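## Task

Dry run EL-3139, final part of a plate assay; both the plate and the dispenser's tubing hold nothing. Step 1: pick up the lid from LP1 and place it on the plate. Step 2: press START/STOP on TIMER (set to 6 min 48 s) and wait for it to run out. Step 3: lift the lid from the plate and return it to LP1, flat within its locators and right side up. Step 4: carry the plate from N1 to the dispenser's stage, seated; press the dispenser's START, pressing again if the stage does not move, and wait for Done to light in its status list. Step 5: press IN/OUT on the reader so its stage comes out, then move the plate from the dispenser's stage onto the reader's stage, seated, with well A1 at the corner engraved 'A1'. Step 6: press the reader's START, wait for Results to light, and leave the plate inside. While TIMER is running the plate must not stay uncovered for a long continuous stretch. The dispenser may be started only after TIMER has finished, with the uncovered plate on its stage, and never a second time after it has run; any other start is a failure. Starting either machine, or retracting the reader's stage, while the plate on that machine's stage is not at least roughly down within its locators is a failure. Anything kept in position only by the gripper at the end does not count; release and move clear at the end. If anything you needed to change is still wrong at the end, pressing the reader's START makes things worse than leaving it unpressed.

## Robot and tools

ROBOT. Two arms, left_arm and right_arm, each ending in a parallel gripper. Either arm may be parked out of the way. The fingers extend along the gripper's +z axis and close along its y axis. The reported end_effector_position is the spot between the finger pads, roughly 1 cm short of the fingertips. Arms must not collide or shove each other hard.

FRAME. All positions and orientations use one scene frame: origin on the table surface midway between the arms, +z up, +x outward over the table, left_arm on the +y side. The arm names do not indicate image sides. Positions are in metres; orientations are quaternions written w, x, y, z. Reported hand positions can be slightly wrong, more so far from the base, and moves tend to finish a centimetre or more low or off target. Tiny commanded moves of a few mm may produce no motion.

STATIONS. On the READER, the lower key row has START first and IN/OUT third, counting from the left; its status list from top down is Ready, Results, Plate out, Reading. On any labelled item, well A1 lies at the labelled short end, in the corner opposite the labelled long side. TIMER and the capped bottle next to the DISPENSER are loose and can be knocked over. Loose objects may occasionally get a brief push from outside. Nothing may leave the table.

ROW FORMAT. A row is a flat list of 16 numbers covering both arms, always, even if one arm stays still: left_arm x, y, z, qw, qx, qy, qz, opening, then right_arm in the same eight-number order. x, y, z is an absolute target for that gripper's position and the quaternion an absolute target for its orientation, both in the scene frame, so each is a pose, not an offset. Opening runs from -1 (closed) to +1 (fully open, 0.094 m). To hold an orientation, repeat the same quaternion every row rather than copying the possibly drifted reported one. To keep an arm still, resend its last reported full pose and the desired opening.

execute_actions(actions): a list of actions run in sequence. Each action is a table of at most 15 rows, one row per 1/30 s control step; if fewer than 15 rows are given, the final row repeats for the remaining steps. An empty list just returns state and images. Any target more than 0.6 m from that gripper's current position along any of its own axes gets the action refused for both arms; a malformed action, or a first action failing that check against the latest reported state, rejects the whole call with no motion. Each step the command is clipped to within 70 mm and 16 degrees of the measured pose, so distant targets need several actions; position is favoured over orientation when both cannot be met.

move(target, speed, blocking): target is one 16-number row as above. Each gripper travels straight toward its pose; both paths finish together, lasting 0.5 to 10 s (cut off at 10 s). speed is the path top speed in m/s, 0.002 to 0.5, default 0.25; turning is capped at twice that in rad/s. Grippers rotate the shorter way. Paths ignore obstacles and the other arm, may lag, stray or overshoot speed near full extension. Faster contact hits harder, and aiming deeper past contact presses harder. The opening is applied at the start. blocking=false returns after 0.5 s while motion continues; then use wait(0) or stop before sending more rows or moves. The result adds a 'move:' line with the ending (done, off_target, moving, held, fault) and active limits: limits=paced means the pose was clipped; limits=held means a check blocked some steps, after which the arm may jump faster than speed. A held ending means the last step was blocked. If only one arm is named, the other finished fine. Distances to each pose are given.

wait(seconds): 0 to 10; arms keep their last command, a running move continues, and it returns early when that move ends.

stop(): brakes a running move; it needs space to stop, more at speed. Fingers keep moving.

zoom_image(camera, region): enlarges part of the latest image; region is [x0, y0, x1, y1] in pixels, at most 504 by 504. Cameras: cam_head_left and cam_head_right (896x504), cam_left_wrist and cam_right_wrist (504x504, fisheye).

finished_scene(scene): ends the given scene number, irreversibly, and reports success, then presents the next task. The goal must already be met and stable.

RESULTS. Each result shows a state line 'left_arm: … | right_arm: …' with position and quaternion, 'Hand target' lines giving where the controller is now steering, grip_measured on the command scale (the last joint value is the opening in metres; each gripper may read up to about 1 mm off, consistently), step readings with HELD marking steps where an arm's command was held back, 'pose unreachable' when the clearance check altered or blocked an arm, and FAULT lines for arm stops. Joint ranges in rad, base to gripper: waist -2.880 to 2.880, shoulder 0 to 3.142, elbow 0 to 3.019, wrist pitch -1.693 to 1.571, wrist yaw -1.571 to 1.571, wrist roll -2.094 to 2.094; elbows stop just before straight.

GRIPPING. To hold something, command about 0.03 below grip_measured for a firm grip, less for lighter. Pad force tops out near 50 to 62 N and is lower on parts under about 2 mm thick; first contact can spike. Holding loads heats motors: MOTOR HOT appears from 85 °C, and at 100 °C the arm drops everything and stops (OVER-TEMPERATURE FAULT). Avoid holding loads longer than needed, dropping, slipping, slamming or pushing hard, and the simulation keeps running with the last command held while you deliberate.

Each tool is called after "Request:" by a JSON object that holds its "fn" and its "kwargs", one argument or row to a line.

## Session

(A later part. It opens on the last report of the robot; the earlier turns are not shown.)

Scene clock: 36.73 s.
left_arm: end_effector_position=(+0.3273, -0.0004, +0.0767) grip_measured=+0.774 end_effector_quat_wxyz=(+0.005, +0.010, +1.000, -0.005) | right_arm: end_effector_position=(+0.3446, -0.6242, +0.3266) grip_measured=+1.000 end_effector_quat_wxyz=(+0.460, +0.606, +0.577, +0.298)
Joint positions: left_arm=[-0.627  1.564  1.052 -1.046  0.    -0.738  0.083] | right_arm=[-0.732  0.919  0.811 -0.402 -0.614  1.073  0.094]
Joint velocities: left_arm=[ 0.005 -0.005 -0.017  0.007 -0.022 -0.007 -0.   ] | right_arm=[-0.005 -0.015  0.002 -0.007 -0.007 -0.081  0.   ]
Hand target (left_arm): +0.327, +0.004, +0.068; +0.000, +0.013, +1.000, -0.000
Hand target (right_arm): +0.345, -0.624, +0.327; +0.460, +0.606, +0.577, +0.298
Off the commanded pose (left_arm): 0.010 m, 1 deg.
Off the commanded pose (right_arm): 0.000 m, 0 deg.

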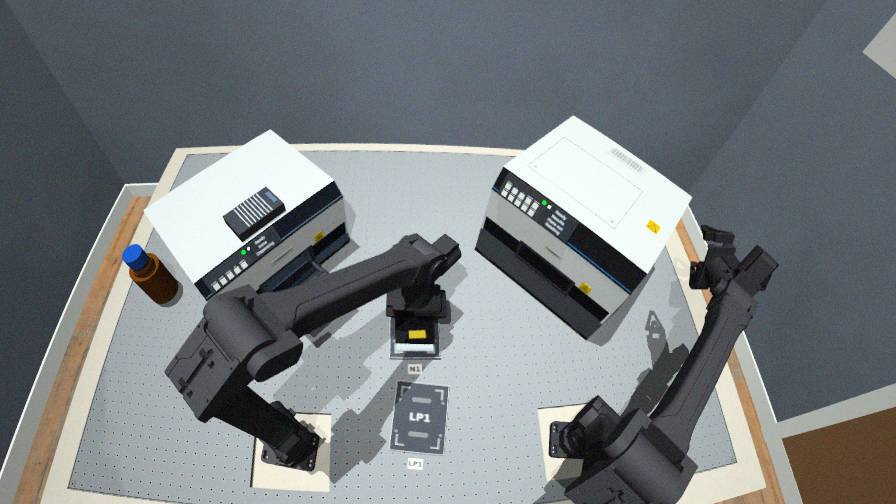

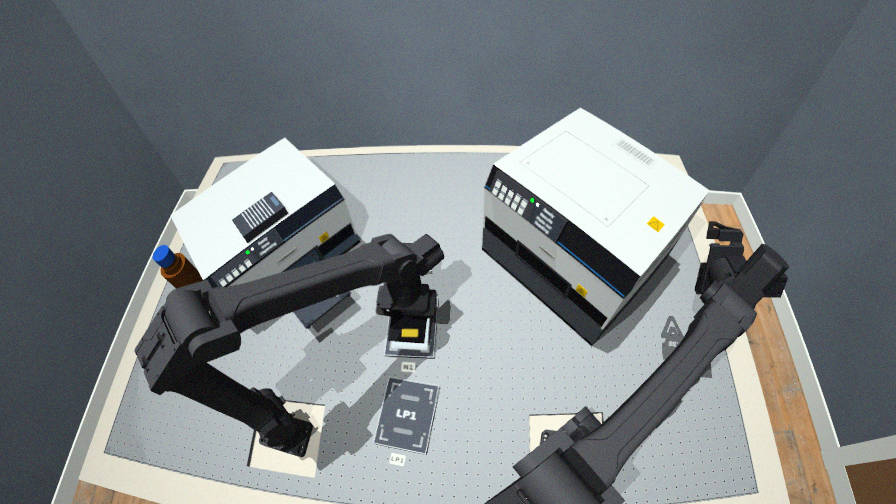

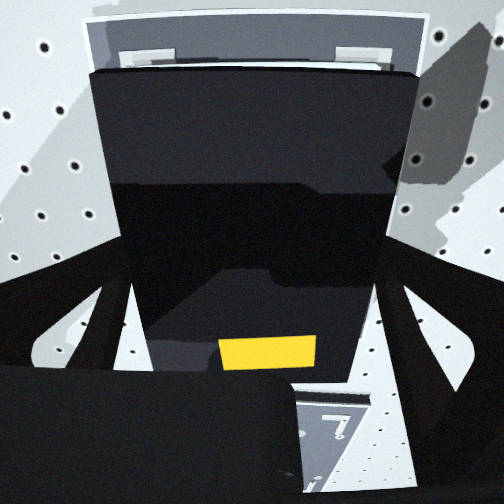

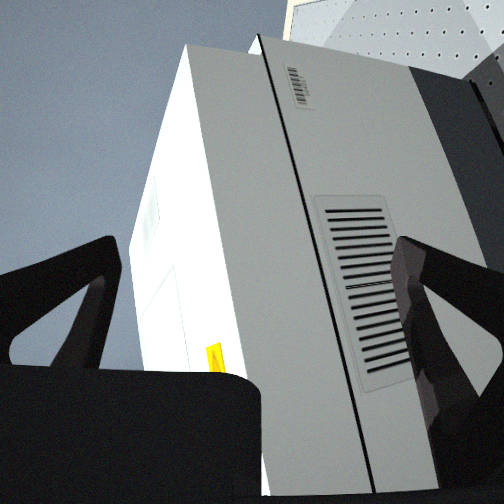

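Request:
{"fn": "execute_actions", "kwargs": {
  "actions": [
    [[0.326,0.004,0.058,0,0.006,1,0,0.74,0.3446,-0.6242,0.3266,0.460,0.606,0.577,0.298,1]]
  ]
}}

Request:
{"fn": "zoom_image", "kwargs": {
  "camera": "cam_left_wrist",
  "region": [50,0,460,150]
}}

Scene clock: 39.23 s.
left_arm: end_effector_position=(+0.3272, -0.0004, +0.0702) grip_measured=+0.774 end_effector_quat_wxyz=(+0.008, +0.010, +1.000, -0.007) | right_arm: end_effector_position=(+0.3446, -0.6242, +0.3266) grip_measured=+1.000 end_effector_quat_wxyz=(+0.460, +0.606, +0.577, +0.298)
Joint positions: left_arm=[-0.627  1.568  1.038 -1.019  0.    -0.738  0.083] | right_arm=[-0.732  0.919  0.811 -0.402 -0.614  1.073  0.094]
Joint velocities: left_arm=[-0.005 -0.015  0.012 -0.007  0.007 -0.066  0.001] | right_arm=[ 0.005 -0.005 -0.002 -0.002 -0.037 -0.022  0.   ]
Hand target (left_arm): +0.326, +0.004, +0.058; +0.000, +0.006, +1.000, +0.000
Hand target (right_arm): +0.345, -0.624, +0.327; +0.460, +0.606, +0.577, +0.298
Off the commanded pose (left_arm): 0.013 m, 1 deg.
Off the commanded pose (right_arm): 0.000 m, 0 deg.
Step readings (end_effector_position):
0: left_arm (+0.3273, -0.0004, +0.0767) | right_arm (+0.3446, -0.6242, +0.3266)
1: left_arm (+0.3275, -0.0006, +0.0759) | right_arm (+0.3446, -0.6242, +0.3266)
2: left_arm (+0.3282, -0.0013, +0.0751) | right_arm (+0.3446, -0.6242, +0.3266)
4: left_arm (+0.3280, -0.0010, +0.0728) | right_arm (+0.3446, -0.6242, +0.3266)
8: left_arm (+0.3270, -0.0002, +0.0702) | right_arm (+0.3446, -0.6242, +0.3266)
15: end_effector_position above

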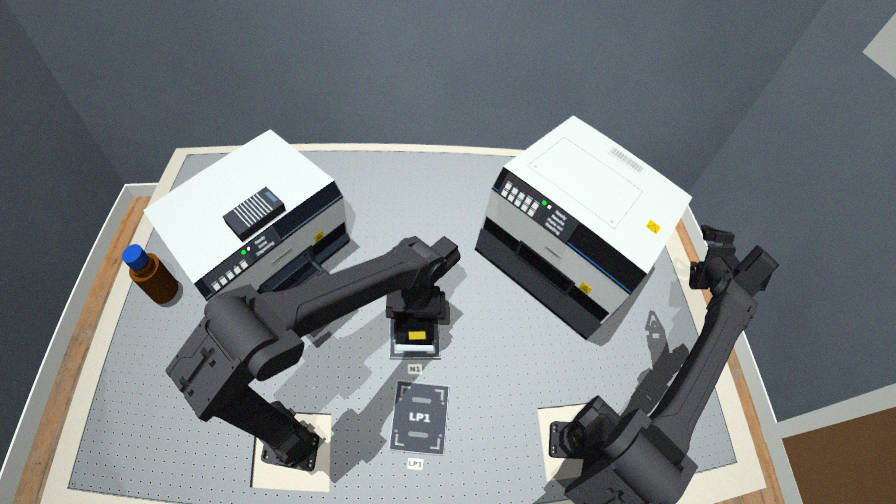

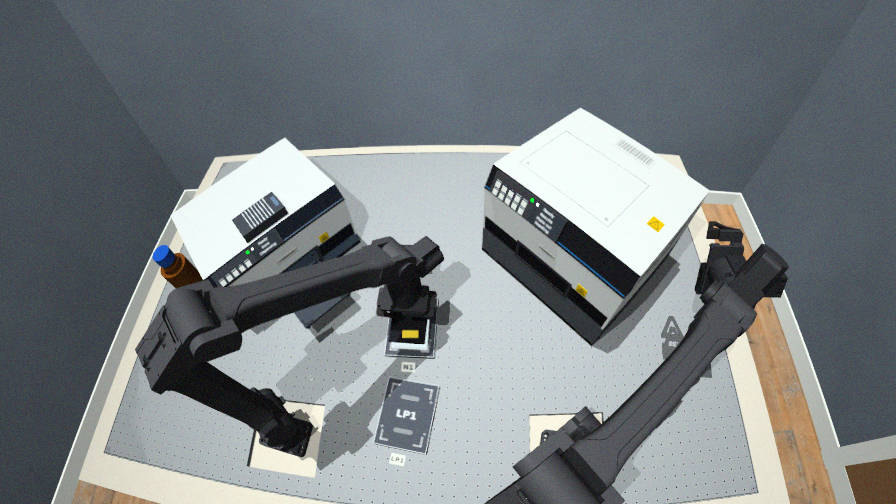

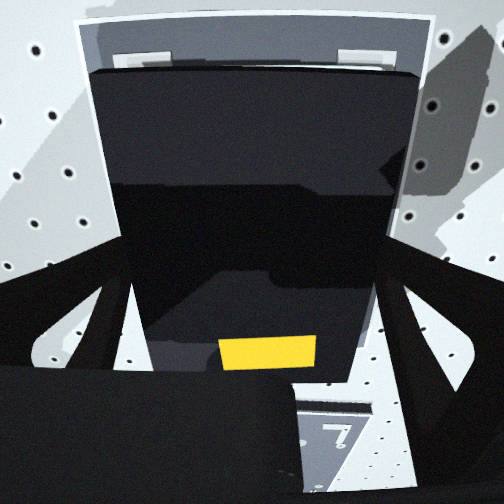

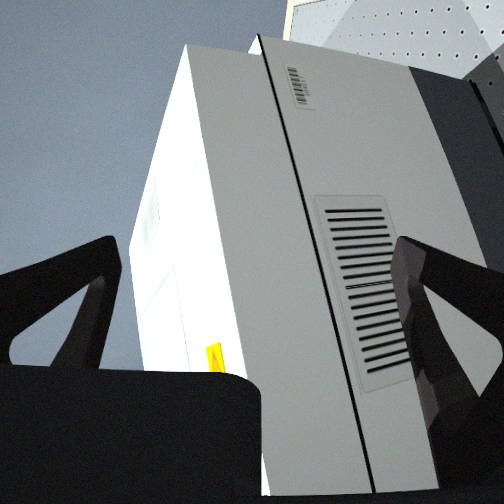

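Region (50, 0, 460, 150) of cam_left_wrist's 504x504 image, scaled by 1.229, with more detail than that image has; it fills the top 184 rows of this view, and the rest is white.

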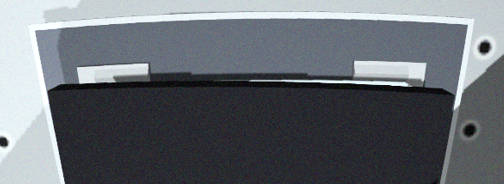

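Request:
{"fn": "execute_actions", "kwargs": {
  "actions": [
    [[0.324,0.004,0.053,0,-0.004,1,0,0.74,0.3446,-0.6242,0.3266,0.460,0.606,0.577,0.298,1]]
  ]
}}

Scene clock: 41.77 s.
left_arm: end_effector_position=(+0.3266, +0.0002, +0.0656) grip_measured=+0.774 end_effector_quat_wxyz=(+0.008, +0.004, +1.000, -0.008) | right_arm: end_effector_position=(+0.3446, -0.6242, +0.3266) grip_measured=+1.000 end_effector_quat_wxyz=(+0.460, +0.606, +0.577, +0.298)
Joint positions: left_arm=[-0.627  1.572  1.028 -1.005  0.    -0.75   0.083] | right_arm=[-0.732  0.919  0.811 -0.402 -0.614  1.073  0.094]
Joint velocities: left_arm=[-0.005 -0.015  0.002  0.007  0.037  0.066 -0.001] | right_arm=[-0.005 -0.005  0.002  0.002 -0.051 -0.095  0.   ]
Hand target (left_arm): +0.324, +0.004, +0.053; +0.000, -0.004, +1.000, +0.000
Hand target (right_arm): +0.345, -0.624, +0.327; +0.460, +0.606, +0.577, +0.298
Off the commanded pose (left_arm): 0.013 m, 2 deg.
Off the commanded pose (right_arm): 0.000 m, 0 deg.
Step readings (end_effector_position):
0: left_arm (+0.3272, -0.0004, +0.0702) | right_arm (+0.3446, -0.6242, +0.3266)
1: left_arm (+0.3274, -0.0005, +0.0699) | right_arm (+0.3446, -0.6242, +0.3266)
2: left_arm (+0.3276, -0.0007, +0.0693) | right_arm (+0.3446, -0.6242, +0.3266)
4: left_arm (+0.3273, -0.0004, +0.0677) | right_arm (+0.3446, -0.6242, +0.3266)
8: left_arm (+0.3265, +0.0004, +0.0658) | right_arm (+0.3446, -0.6242, +0.3266)
15: end_effector_position above

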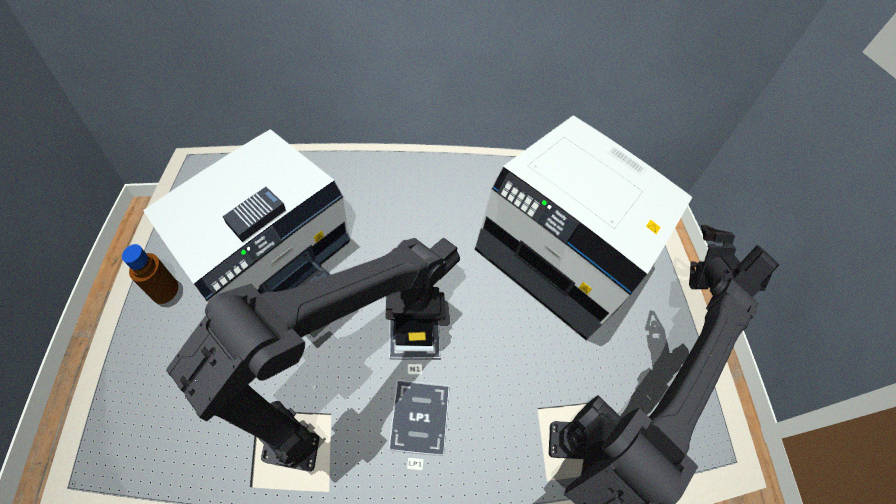

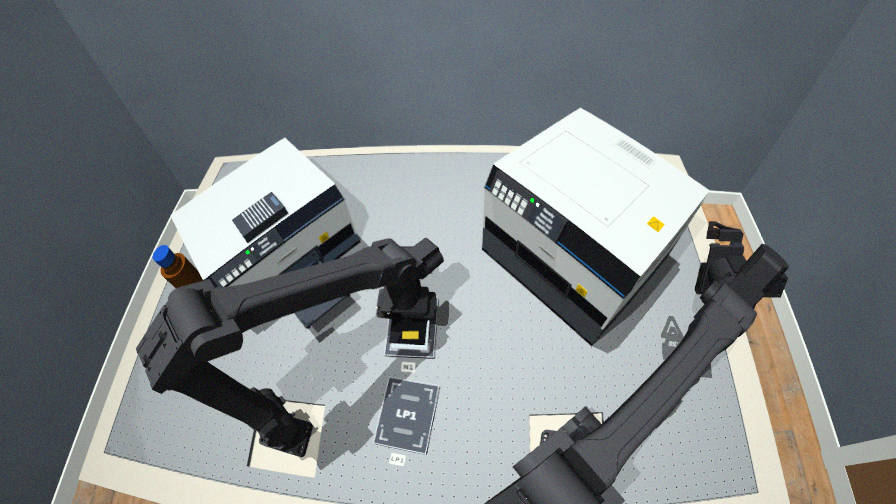

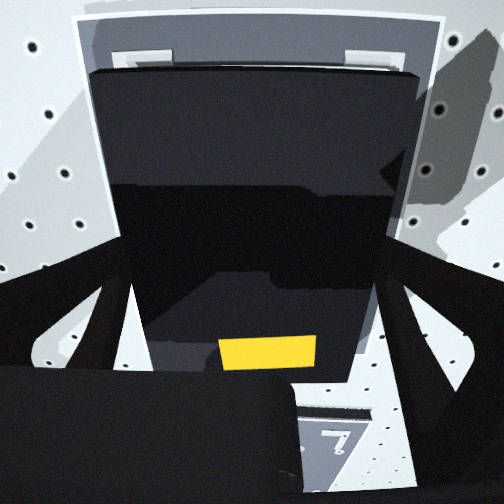

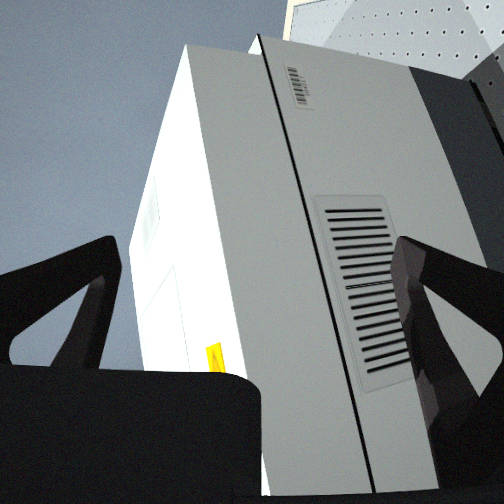

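Request:
{"fn": "execute_actions", "kwargs": {
  "actions": [
    [[0.3195,-0.0012,0.052,0,0.004,1,0,0.74,0.3446,-0.6242,0.3266,0.460,0.606,0.577,0.298,1]]
  ]
}}

Scene clock: 45.93 s.
left_arm: end_effector_position=(+0.3258, -0.0014, +0.0656) grip_measured=+0.774 end_effector_quat_wxyz=(+0.009, +0.005, +1.000, -0.008) | right_arm: end_effector_position=(+0.3446, -0.6242, +0.3266) grip_measured=+1.000 end_effector_quat_wxyz=(+0.460, +0.606, +0.577, +0.298)
Joint positions: left_arm=[-0.632  1.572  1.028 -1.002  0.    -0.751  0.083] | right_arm=[-0.732  0.919  0.811 -0.402 -0.614  1.073  0.094]
Joint velocities: left_arm=[-0.005 -0.015 -0.012 -0.002 -0.037 -0.037 -0.001] | right_arm=[ 0.005 -0.005 -0.012 -0.007  0.022 -0.037  0.   ]
Hand target (left_arm): +0.319, -0.001, +0.052; +0.000, +0.004, +1.000, +0.000
Hand target (right_arm): +0.345, -0.624, +0.327; +0.460, +0.606, +0.577, +0.298
Off the commanded pose (left_arm): 0.015 m, 1 deg.
Off the commanded pose (right_arm): 0.000 m, 0 deg.
Step readings (end_effector_position):
0: left_arm (+0.3266, +0.0002, +0.0656) | right_arm (+0.3446, -0.6242, +0.3266)
1: left_arm (+0.3267, +0.0002, +0.0656) | right_arm (+0.3446, -0.6242, +0.3266)
2: left_arm (+0.3267, -0.0001, +0.0656) | right_arm (+0.3446, -0.6242, +0.3266)
4: left_arm (+0.3264, -0.0007, +0.0656) | right_arm (+0.3446, -0.6242, +0.3266)
8: left_arm (+0.3258, -0.0014, +0.0656) | right_arm (+0.3446, -0.6242, +0.3266)
15: end_effector_position above

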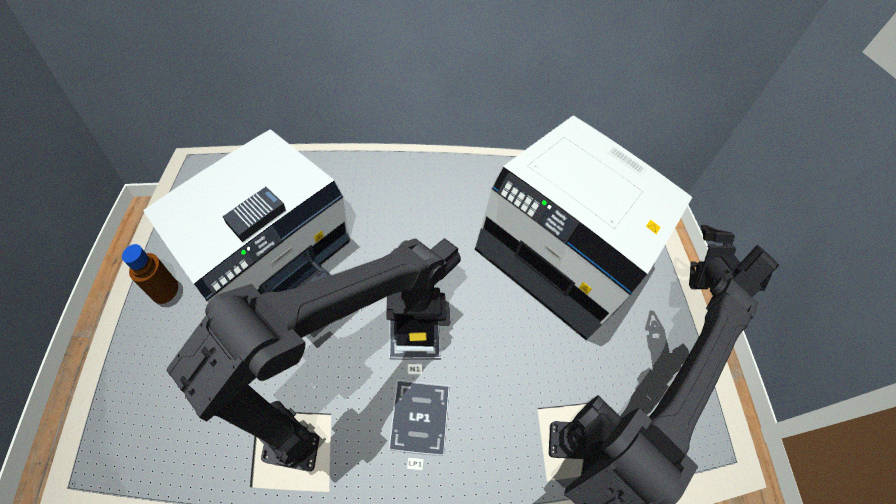

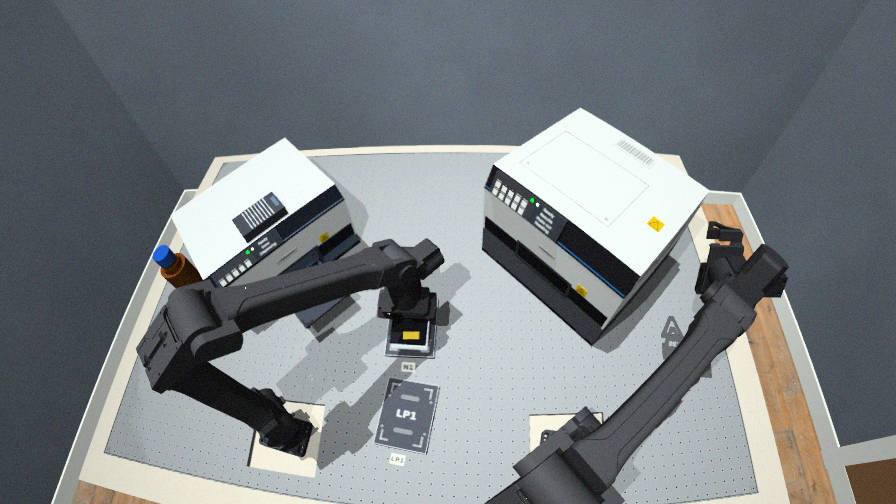

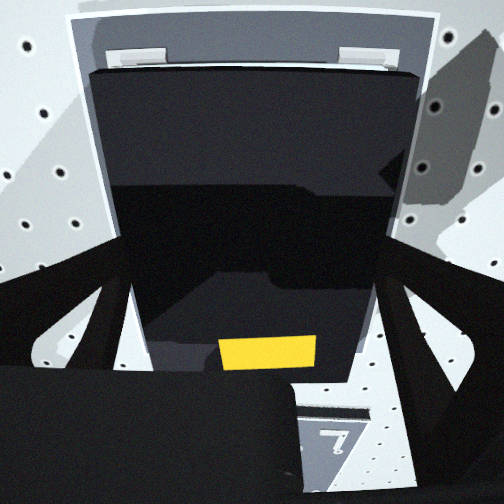

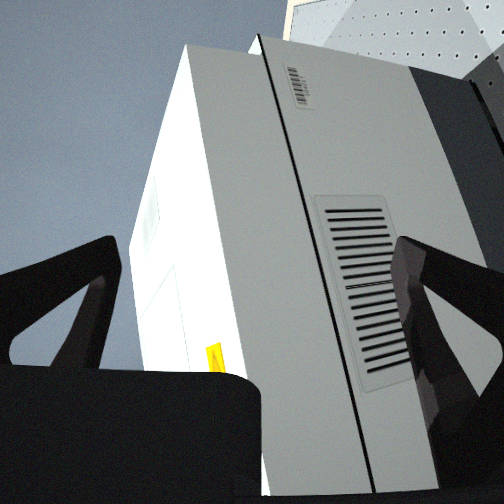

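Request:
{"fn": "execute_actions", "kwargs": {
  "actions": [
    [[0.320,0.000,0.044,0,0.002,1,0,0.74,0.3446,-0.6242,0.3266,0.460,0.606,0.577,0.298,1]]
  ]
}}

Request:
{"fn": "execute_actions", "kwargs": {
  "actions": [
    [[0.320,0.000,0.037,0,0.002,1,0,0.74,0.3446,-0.6242,0.3266,0.460,0.606,0.577,0.298,1]]
  ]
}}

Scene clock: 49.03 s.
left_arm: end_effector_position=(+0.3251, -0.0007, +0.0551) grip_measured=+0.774 end_effector_quat_wxyz=(+0.007, +0.005, +1.000, -0.006) | right_arm: end_effector_position=(+0.3446, -0.6242, +0.3266) grip_measured=+1.000 end_effector_quat_wxyz=(+0.460, +0.606, +0.577, +0.298)
Joint positions: left_arm=[-0.632  1.588  1.016 -0.98   0.    -0.752  0.083] | right_arm=[-0.732  0.919  0.811 -0.402 -0.614  1.073  0.094]
Joint velocities: left_arm=[-0.005 -0.015  0.002 -0.012  0.051 -0.007 -0.   ] | right_arm=[ 0.005 -0.005  0.002  0.002 -0.007 -0.037  0.   ]
Hand target (left_arm): +0.320, +0.000, +0.044; -0.000, +0.002, +1.000, +0.000
Hand target (right_arm): +0.345, -0.624, +0.327; +0.460, +0.606, +0.577, +0.298
Off the commanded pose (left_arm): 0.012 m, 1 deg.
Off the commanded pose (right_arm): 0.000 m, 0 deg.
Step readings (end_effector_position):
0: left_arm (+0.3258, -0.0014, +0.0656) | right_arm (+0.3446, -0.6242, +0.3266)
1: left_arm (+0.3260, -0.0016, +0.0649) | right_arm (+0.3446, -0.6242, +0.3266)
2: left_arm (+0.3265, -0.0021, +0.0638) | right_arm (+0.3446, -0.6242, +0.3266)
4: left_arm (+0.3263, -0.0019, +0.0611) | right_arm (+0.3446, -0.6242, +0.3266)
8: left_arm (+0.3251, -0.0008, +0.0562) | right_arm (+0.3446, -0.6242, +0.3266)
15: end_effector_position above

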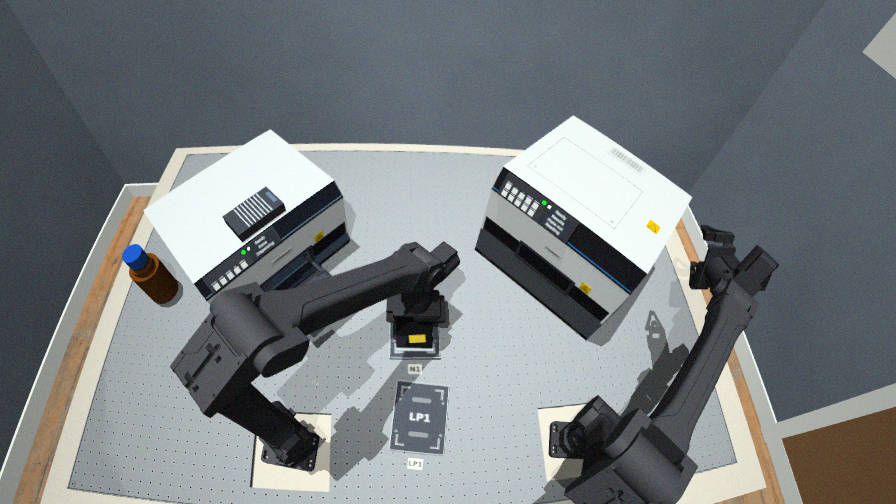

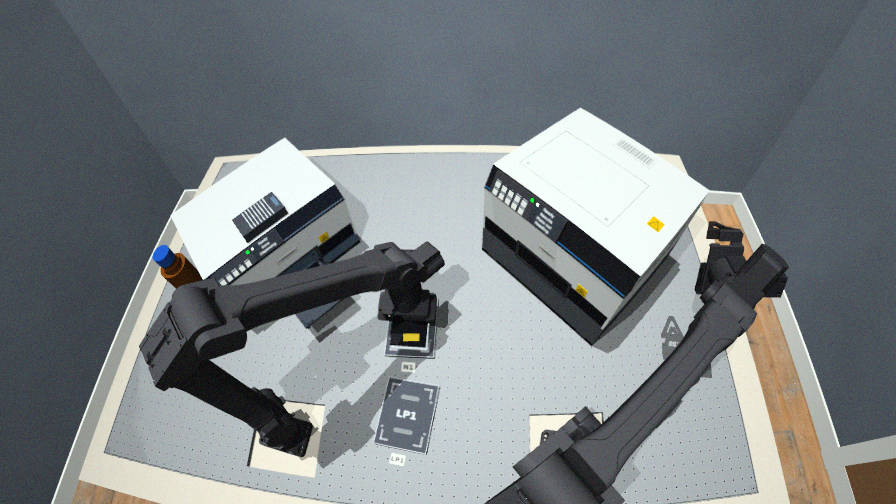

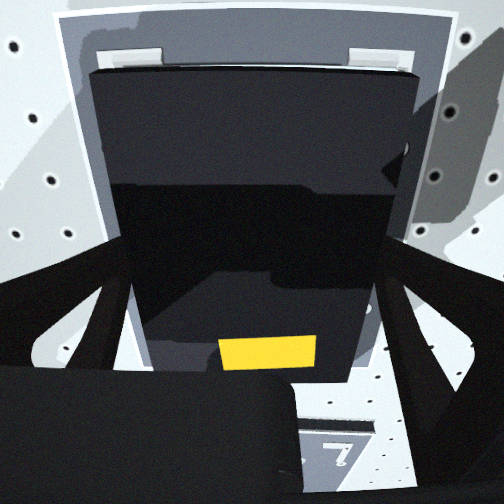

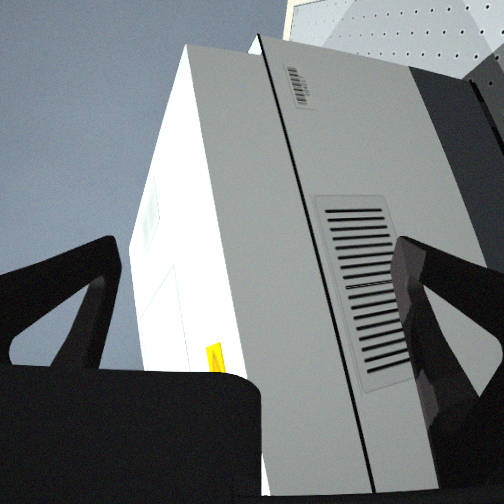

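Scene clock: 49.53 s.
left_arm: end_effector_position=(+0.3261, -0.0017, +0.0527) grip_measured=+0.774 end_effector_quat_wxyz=(+0.010, +0.005, +1.000, -0.009) | right_arm: end_effector_position=(+0.3446, -0.6242, +0.3266) grip_measured=+1.000 end_effector_quat_wxyz=(+0.460, +0.606, +0.577, +0.298)
Joint positions: left_arm=[-0.632  1.591  1.011 -0.964  0.    -0.752  0.083] | right_arm=[-0.732  0.919  0.811 -0.402 -0.614  1.073  0.094]
Joint velocities: left_arm=[ 0.005  0.005  0.012 -0.007  0.022 -0.095  0.   ] | right_arm=[-0.015  0.015 -0.007 -0.002 -0.066 -0.022  0.   ]
Hand target (left_arm): +0.320, +0.000, +0.037; +0.000, +0.002, +1.000, +0.000
Hand target (right_arm): +0.345, -0.624, +0.327; +0.460, +0.606, +0.577, +0.298
Off the commanded pose (left_arm): 0.017 m, 2 deg.
Off the commanded pose (right_arm): 0.000 m, 0 deg.
Step readings (end_effector_position):
0: left_arm (+0.3251, -0.0007, +0.0551) | right_arm (+0.3446, -0.6242, +0.3266)
1: left_arm (+0.3254, -0.0010, +0.0548) | right_arm (+0.3446, -0.6242, +0.3266)
2: left_arm (+0.3259, -0.0015, +0.0542) | right_arm (+0.3446, -0.6242, +0.3266)
4: left_arm (+0.3260, -0.0017, +0.0530) | right_arm (+0.3446, -0.6242, +0.3266)
8: left_arm (+0.3261, -0.0017, +0.0527) | right_arm (+0.3446, -0.6242, +0.3266)
15: end_effector_position above

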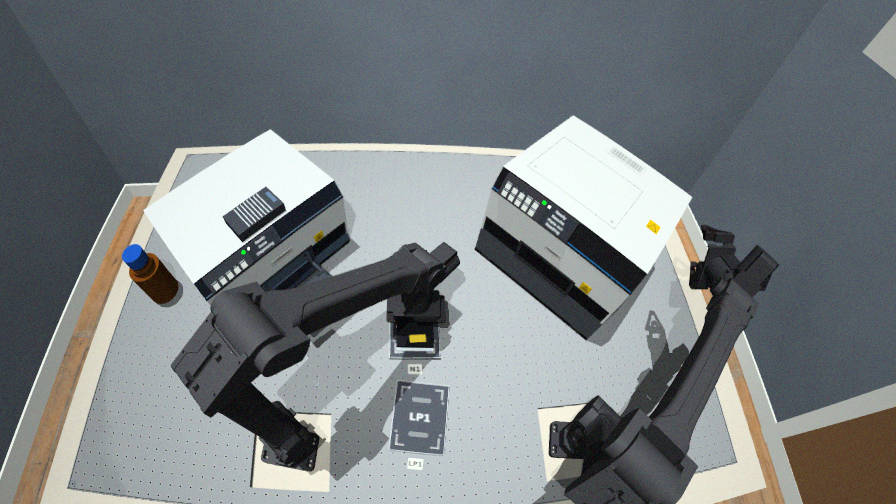

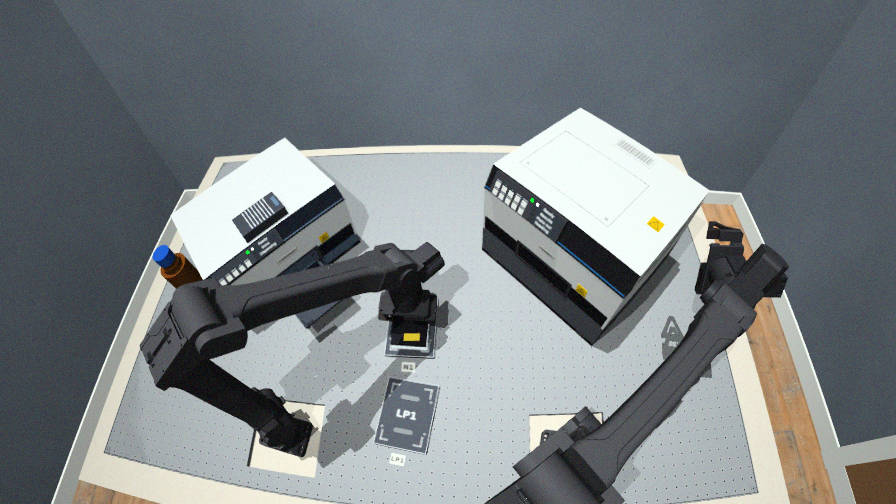

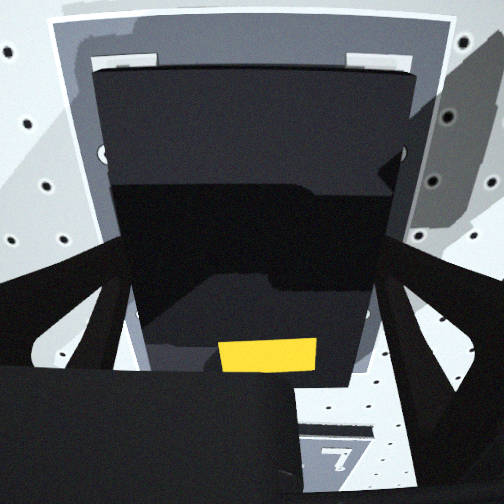

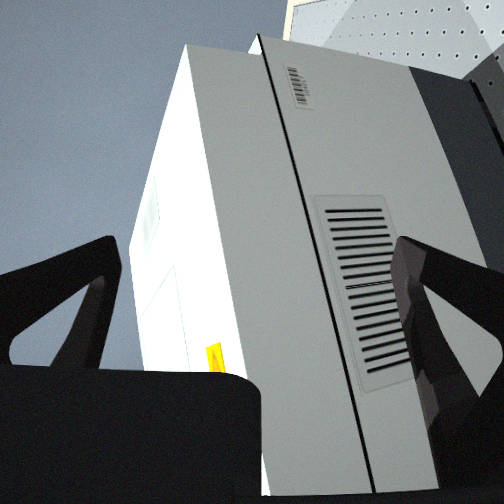

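Request:
{"fn": "execute_actions", "kwargs": {
  "actions": [
    [[0.3165,0.003,0.040,-0.008,0.002,1,0.008,0.74,0.3446,-0.6242,0.3266,0.460,0.606,0.577,0.298,1]]
  ]
}}

Scene clock: 51.40 s.
left_arm: end_effector_position=(+0.3246, -0.0005, +0.0525) grip_measured=+0.774 end_effector_quat_wxyz=(+0.007, +0.003, +1.000, -0.006) | right_arm: end_effector_position=(+0.3446, -0.6242, +0.3266) grip_measured=+1.000 end_effector_quat_wxyz=(+0.460, +0.606, +0.577, +0.298)
Joint positions: left_arm=[-0.632  1.592  1.011 -0.972  0.    -0.756  0.083] | right_arm=[-0.732  0.919  0.811 -0.402 -0.614  1.073  0.094]
Joint velocities: left_arm=[ 0.005  0.005 -0.012 -0.007 -0.007  0.066  0.   ] | right_arm=[-0.015 -0.005 -0.022 -0.007  0.022 -0.007  0.   ]
Hand target (left_arm): +0.316, +0.003, +0.040; -0.008, +0.002, +1.000, +0.008
Hand target (right_arm): +0.345, -0.624, +0.327; +0.460, +0.606, +0.577, +0.298
Off the commanded pose (left_arm): 0.015 m, 2 deg.
Off the commanded pose (right_arm): 0.000 m, 0 deg.
Step readings (end_effector_position):
0: left_arm (+0.3261, -0.0017, +0.0527) | right_arm (+0.3446, -0.6242, +0.3266)
1: left_arm (+0.3258, -0.0015, +0.0527) | right_arm (+0.3446, -0.6242, +0.3266)
2: left_arm (+0.3256, -0.0013, +0.0526) | right_arm (+0.3446, -0.6242, +0.3266)
4: left_arm (+0.3253, -0.0010, +0.0526) | right_arm (+0.3446, -0.6242, +0.3266)
8: left_arm (+0.3248, -0.0005, +0.0526) | right_arm (+0.3446, -0.6242, +0.3266)
15: end_effector_position above

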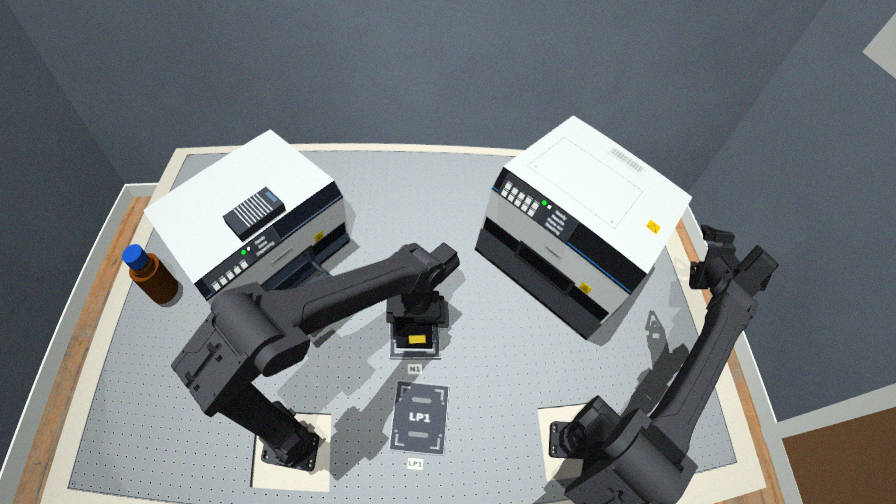

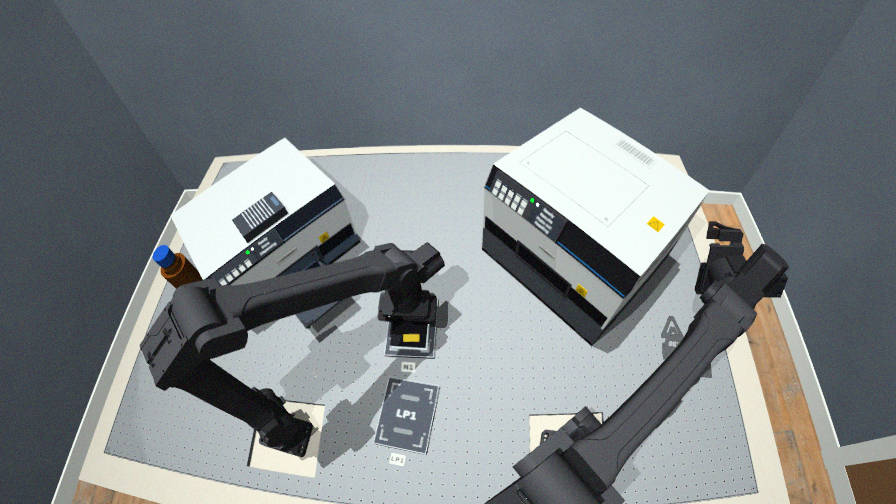

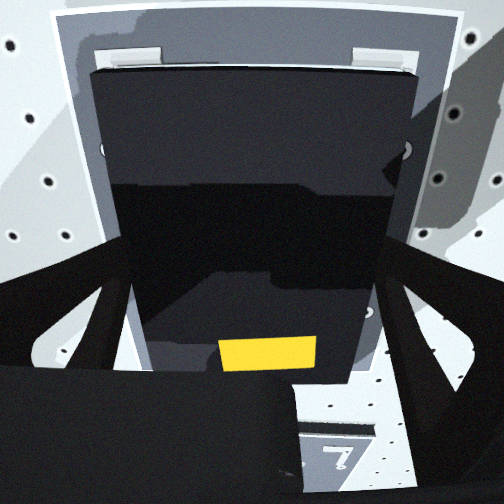

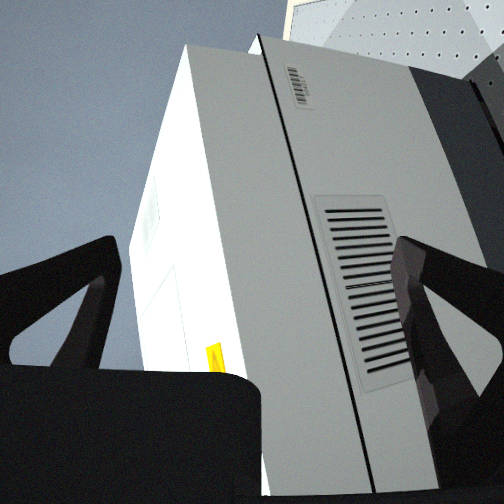

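Request:
{"fn": "execute_actions", "kwargs": {
  "actions": [
    [[0.3165,0.002,0.033,-0.012,0.004,1,0.012,0.74,0.3446,-0.6242,0.3266,0.460,0.606,0.577,0.298,1]]
  ]
}}

Scene clock: 53.43 s.
left_arm: end_effector_position=(+0.3236, -0.0005, +0.0485) grip_measured=+0.774 end_effector_quat_wxyz=(+0.003, +0.003, +1.000, -0.003) | right_arm: end_effector_position=(+0.3446, -0.6242, +0.3266) grip_measured=+1.000 end_effector_quat_wxyz=(+0.460, +0.606, +0.577, +0.298)
Joint positions: left_arm=[-0.633  1.601  1.011 -0.972  0.001 -0.758  0.083] | right_arm=[-0.732  0.919  0.811 -0.402 -0.614  1.073  0.094]
Joint velocities: left_arm=[-0.005  0.005  0.012 -0.012  0.022  0.007  0.001] | right_arm=[-0.015 -0.005 -0.002  0.007 -0.007 -0.037  0.   ]
Hand target (left_arm): +0.316, +0.002, +0.033; -0.012, +0.004, +1.000, +0.012
Hand target (right_arm): +0.345, -0.624, +0.327; +0.460, +0.606, +0.577, +0.298
Off the commanded pose (left_arm): 0.017 m, 2 deg.
Off the commanded pose (right_arm): 0.000 m, 0 deg.
Step readings (end_effector_position):
0: left_arm (+0.3246, -0.0005, +0.0525) | right_arm (+0.3446, -0.6242, +0.3266)
1: left_arm (+0.3246, -0.0005, +0.0520) | right_arm (+0.3446, -0.6242, +0.3266)
2: left_arm (+0.3244, -0.0004, +0.0511) | right_arm (+0.3446, -0.6242, +0.3266)
4: left_arm (+0.3236, -0.0005, +0.0487) | right_arm (+0.3446, -0.6242, +0.3266)
8: left_arm (+0.3236, -0.0005, +0.0485) | right_arm (+0.3446, -0.6242, +0.3266)
15: end_effector_position above

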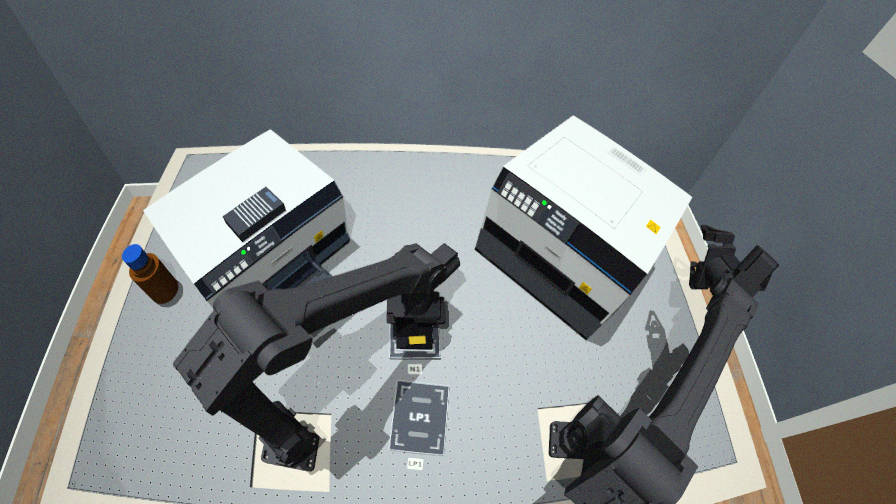

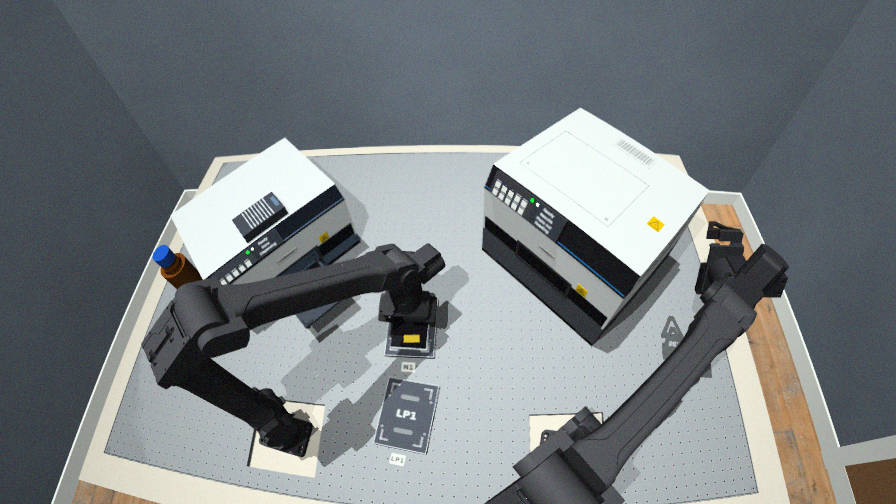

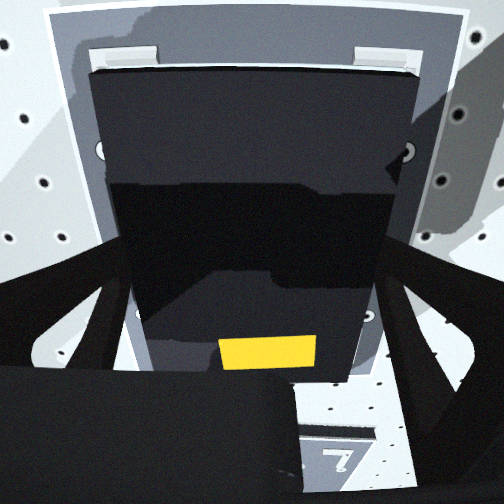

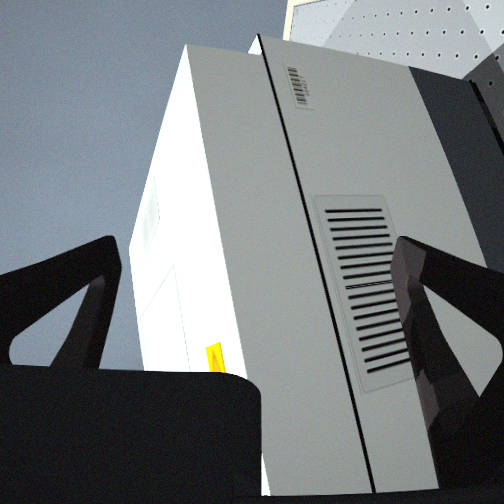

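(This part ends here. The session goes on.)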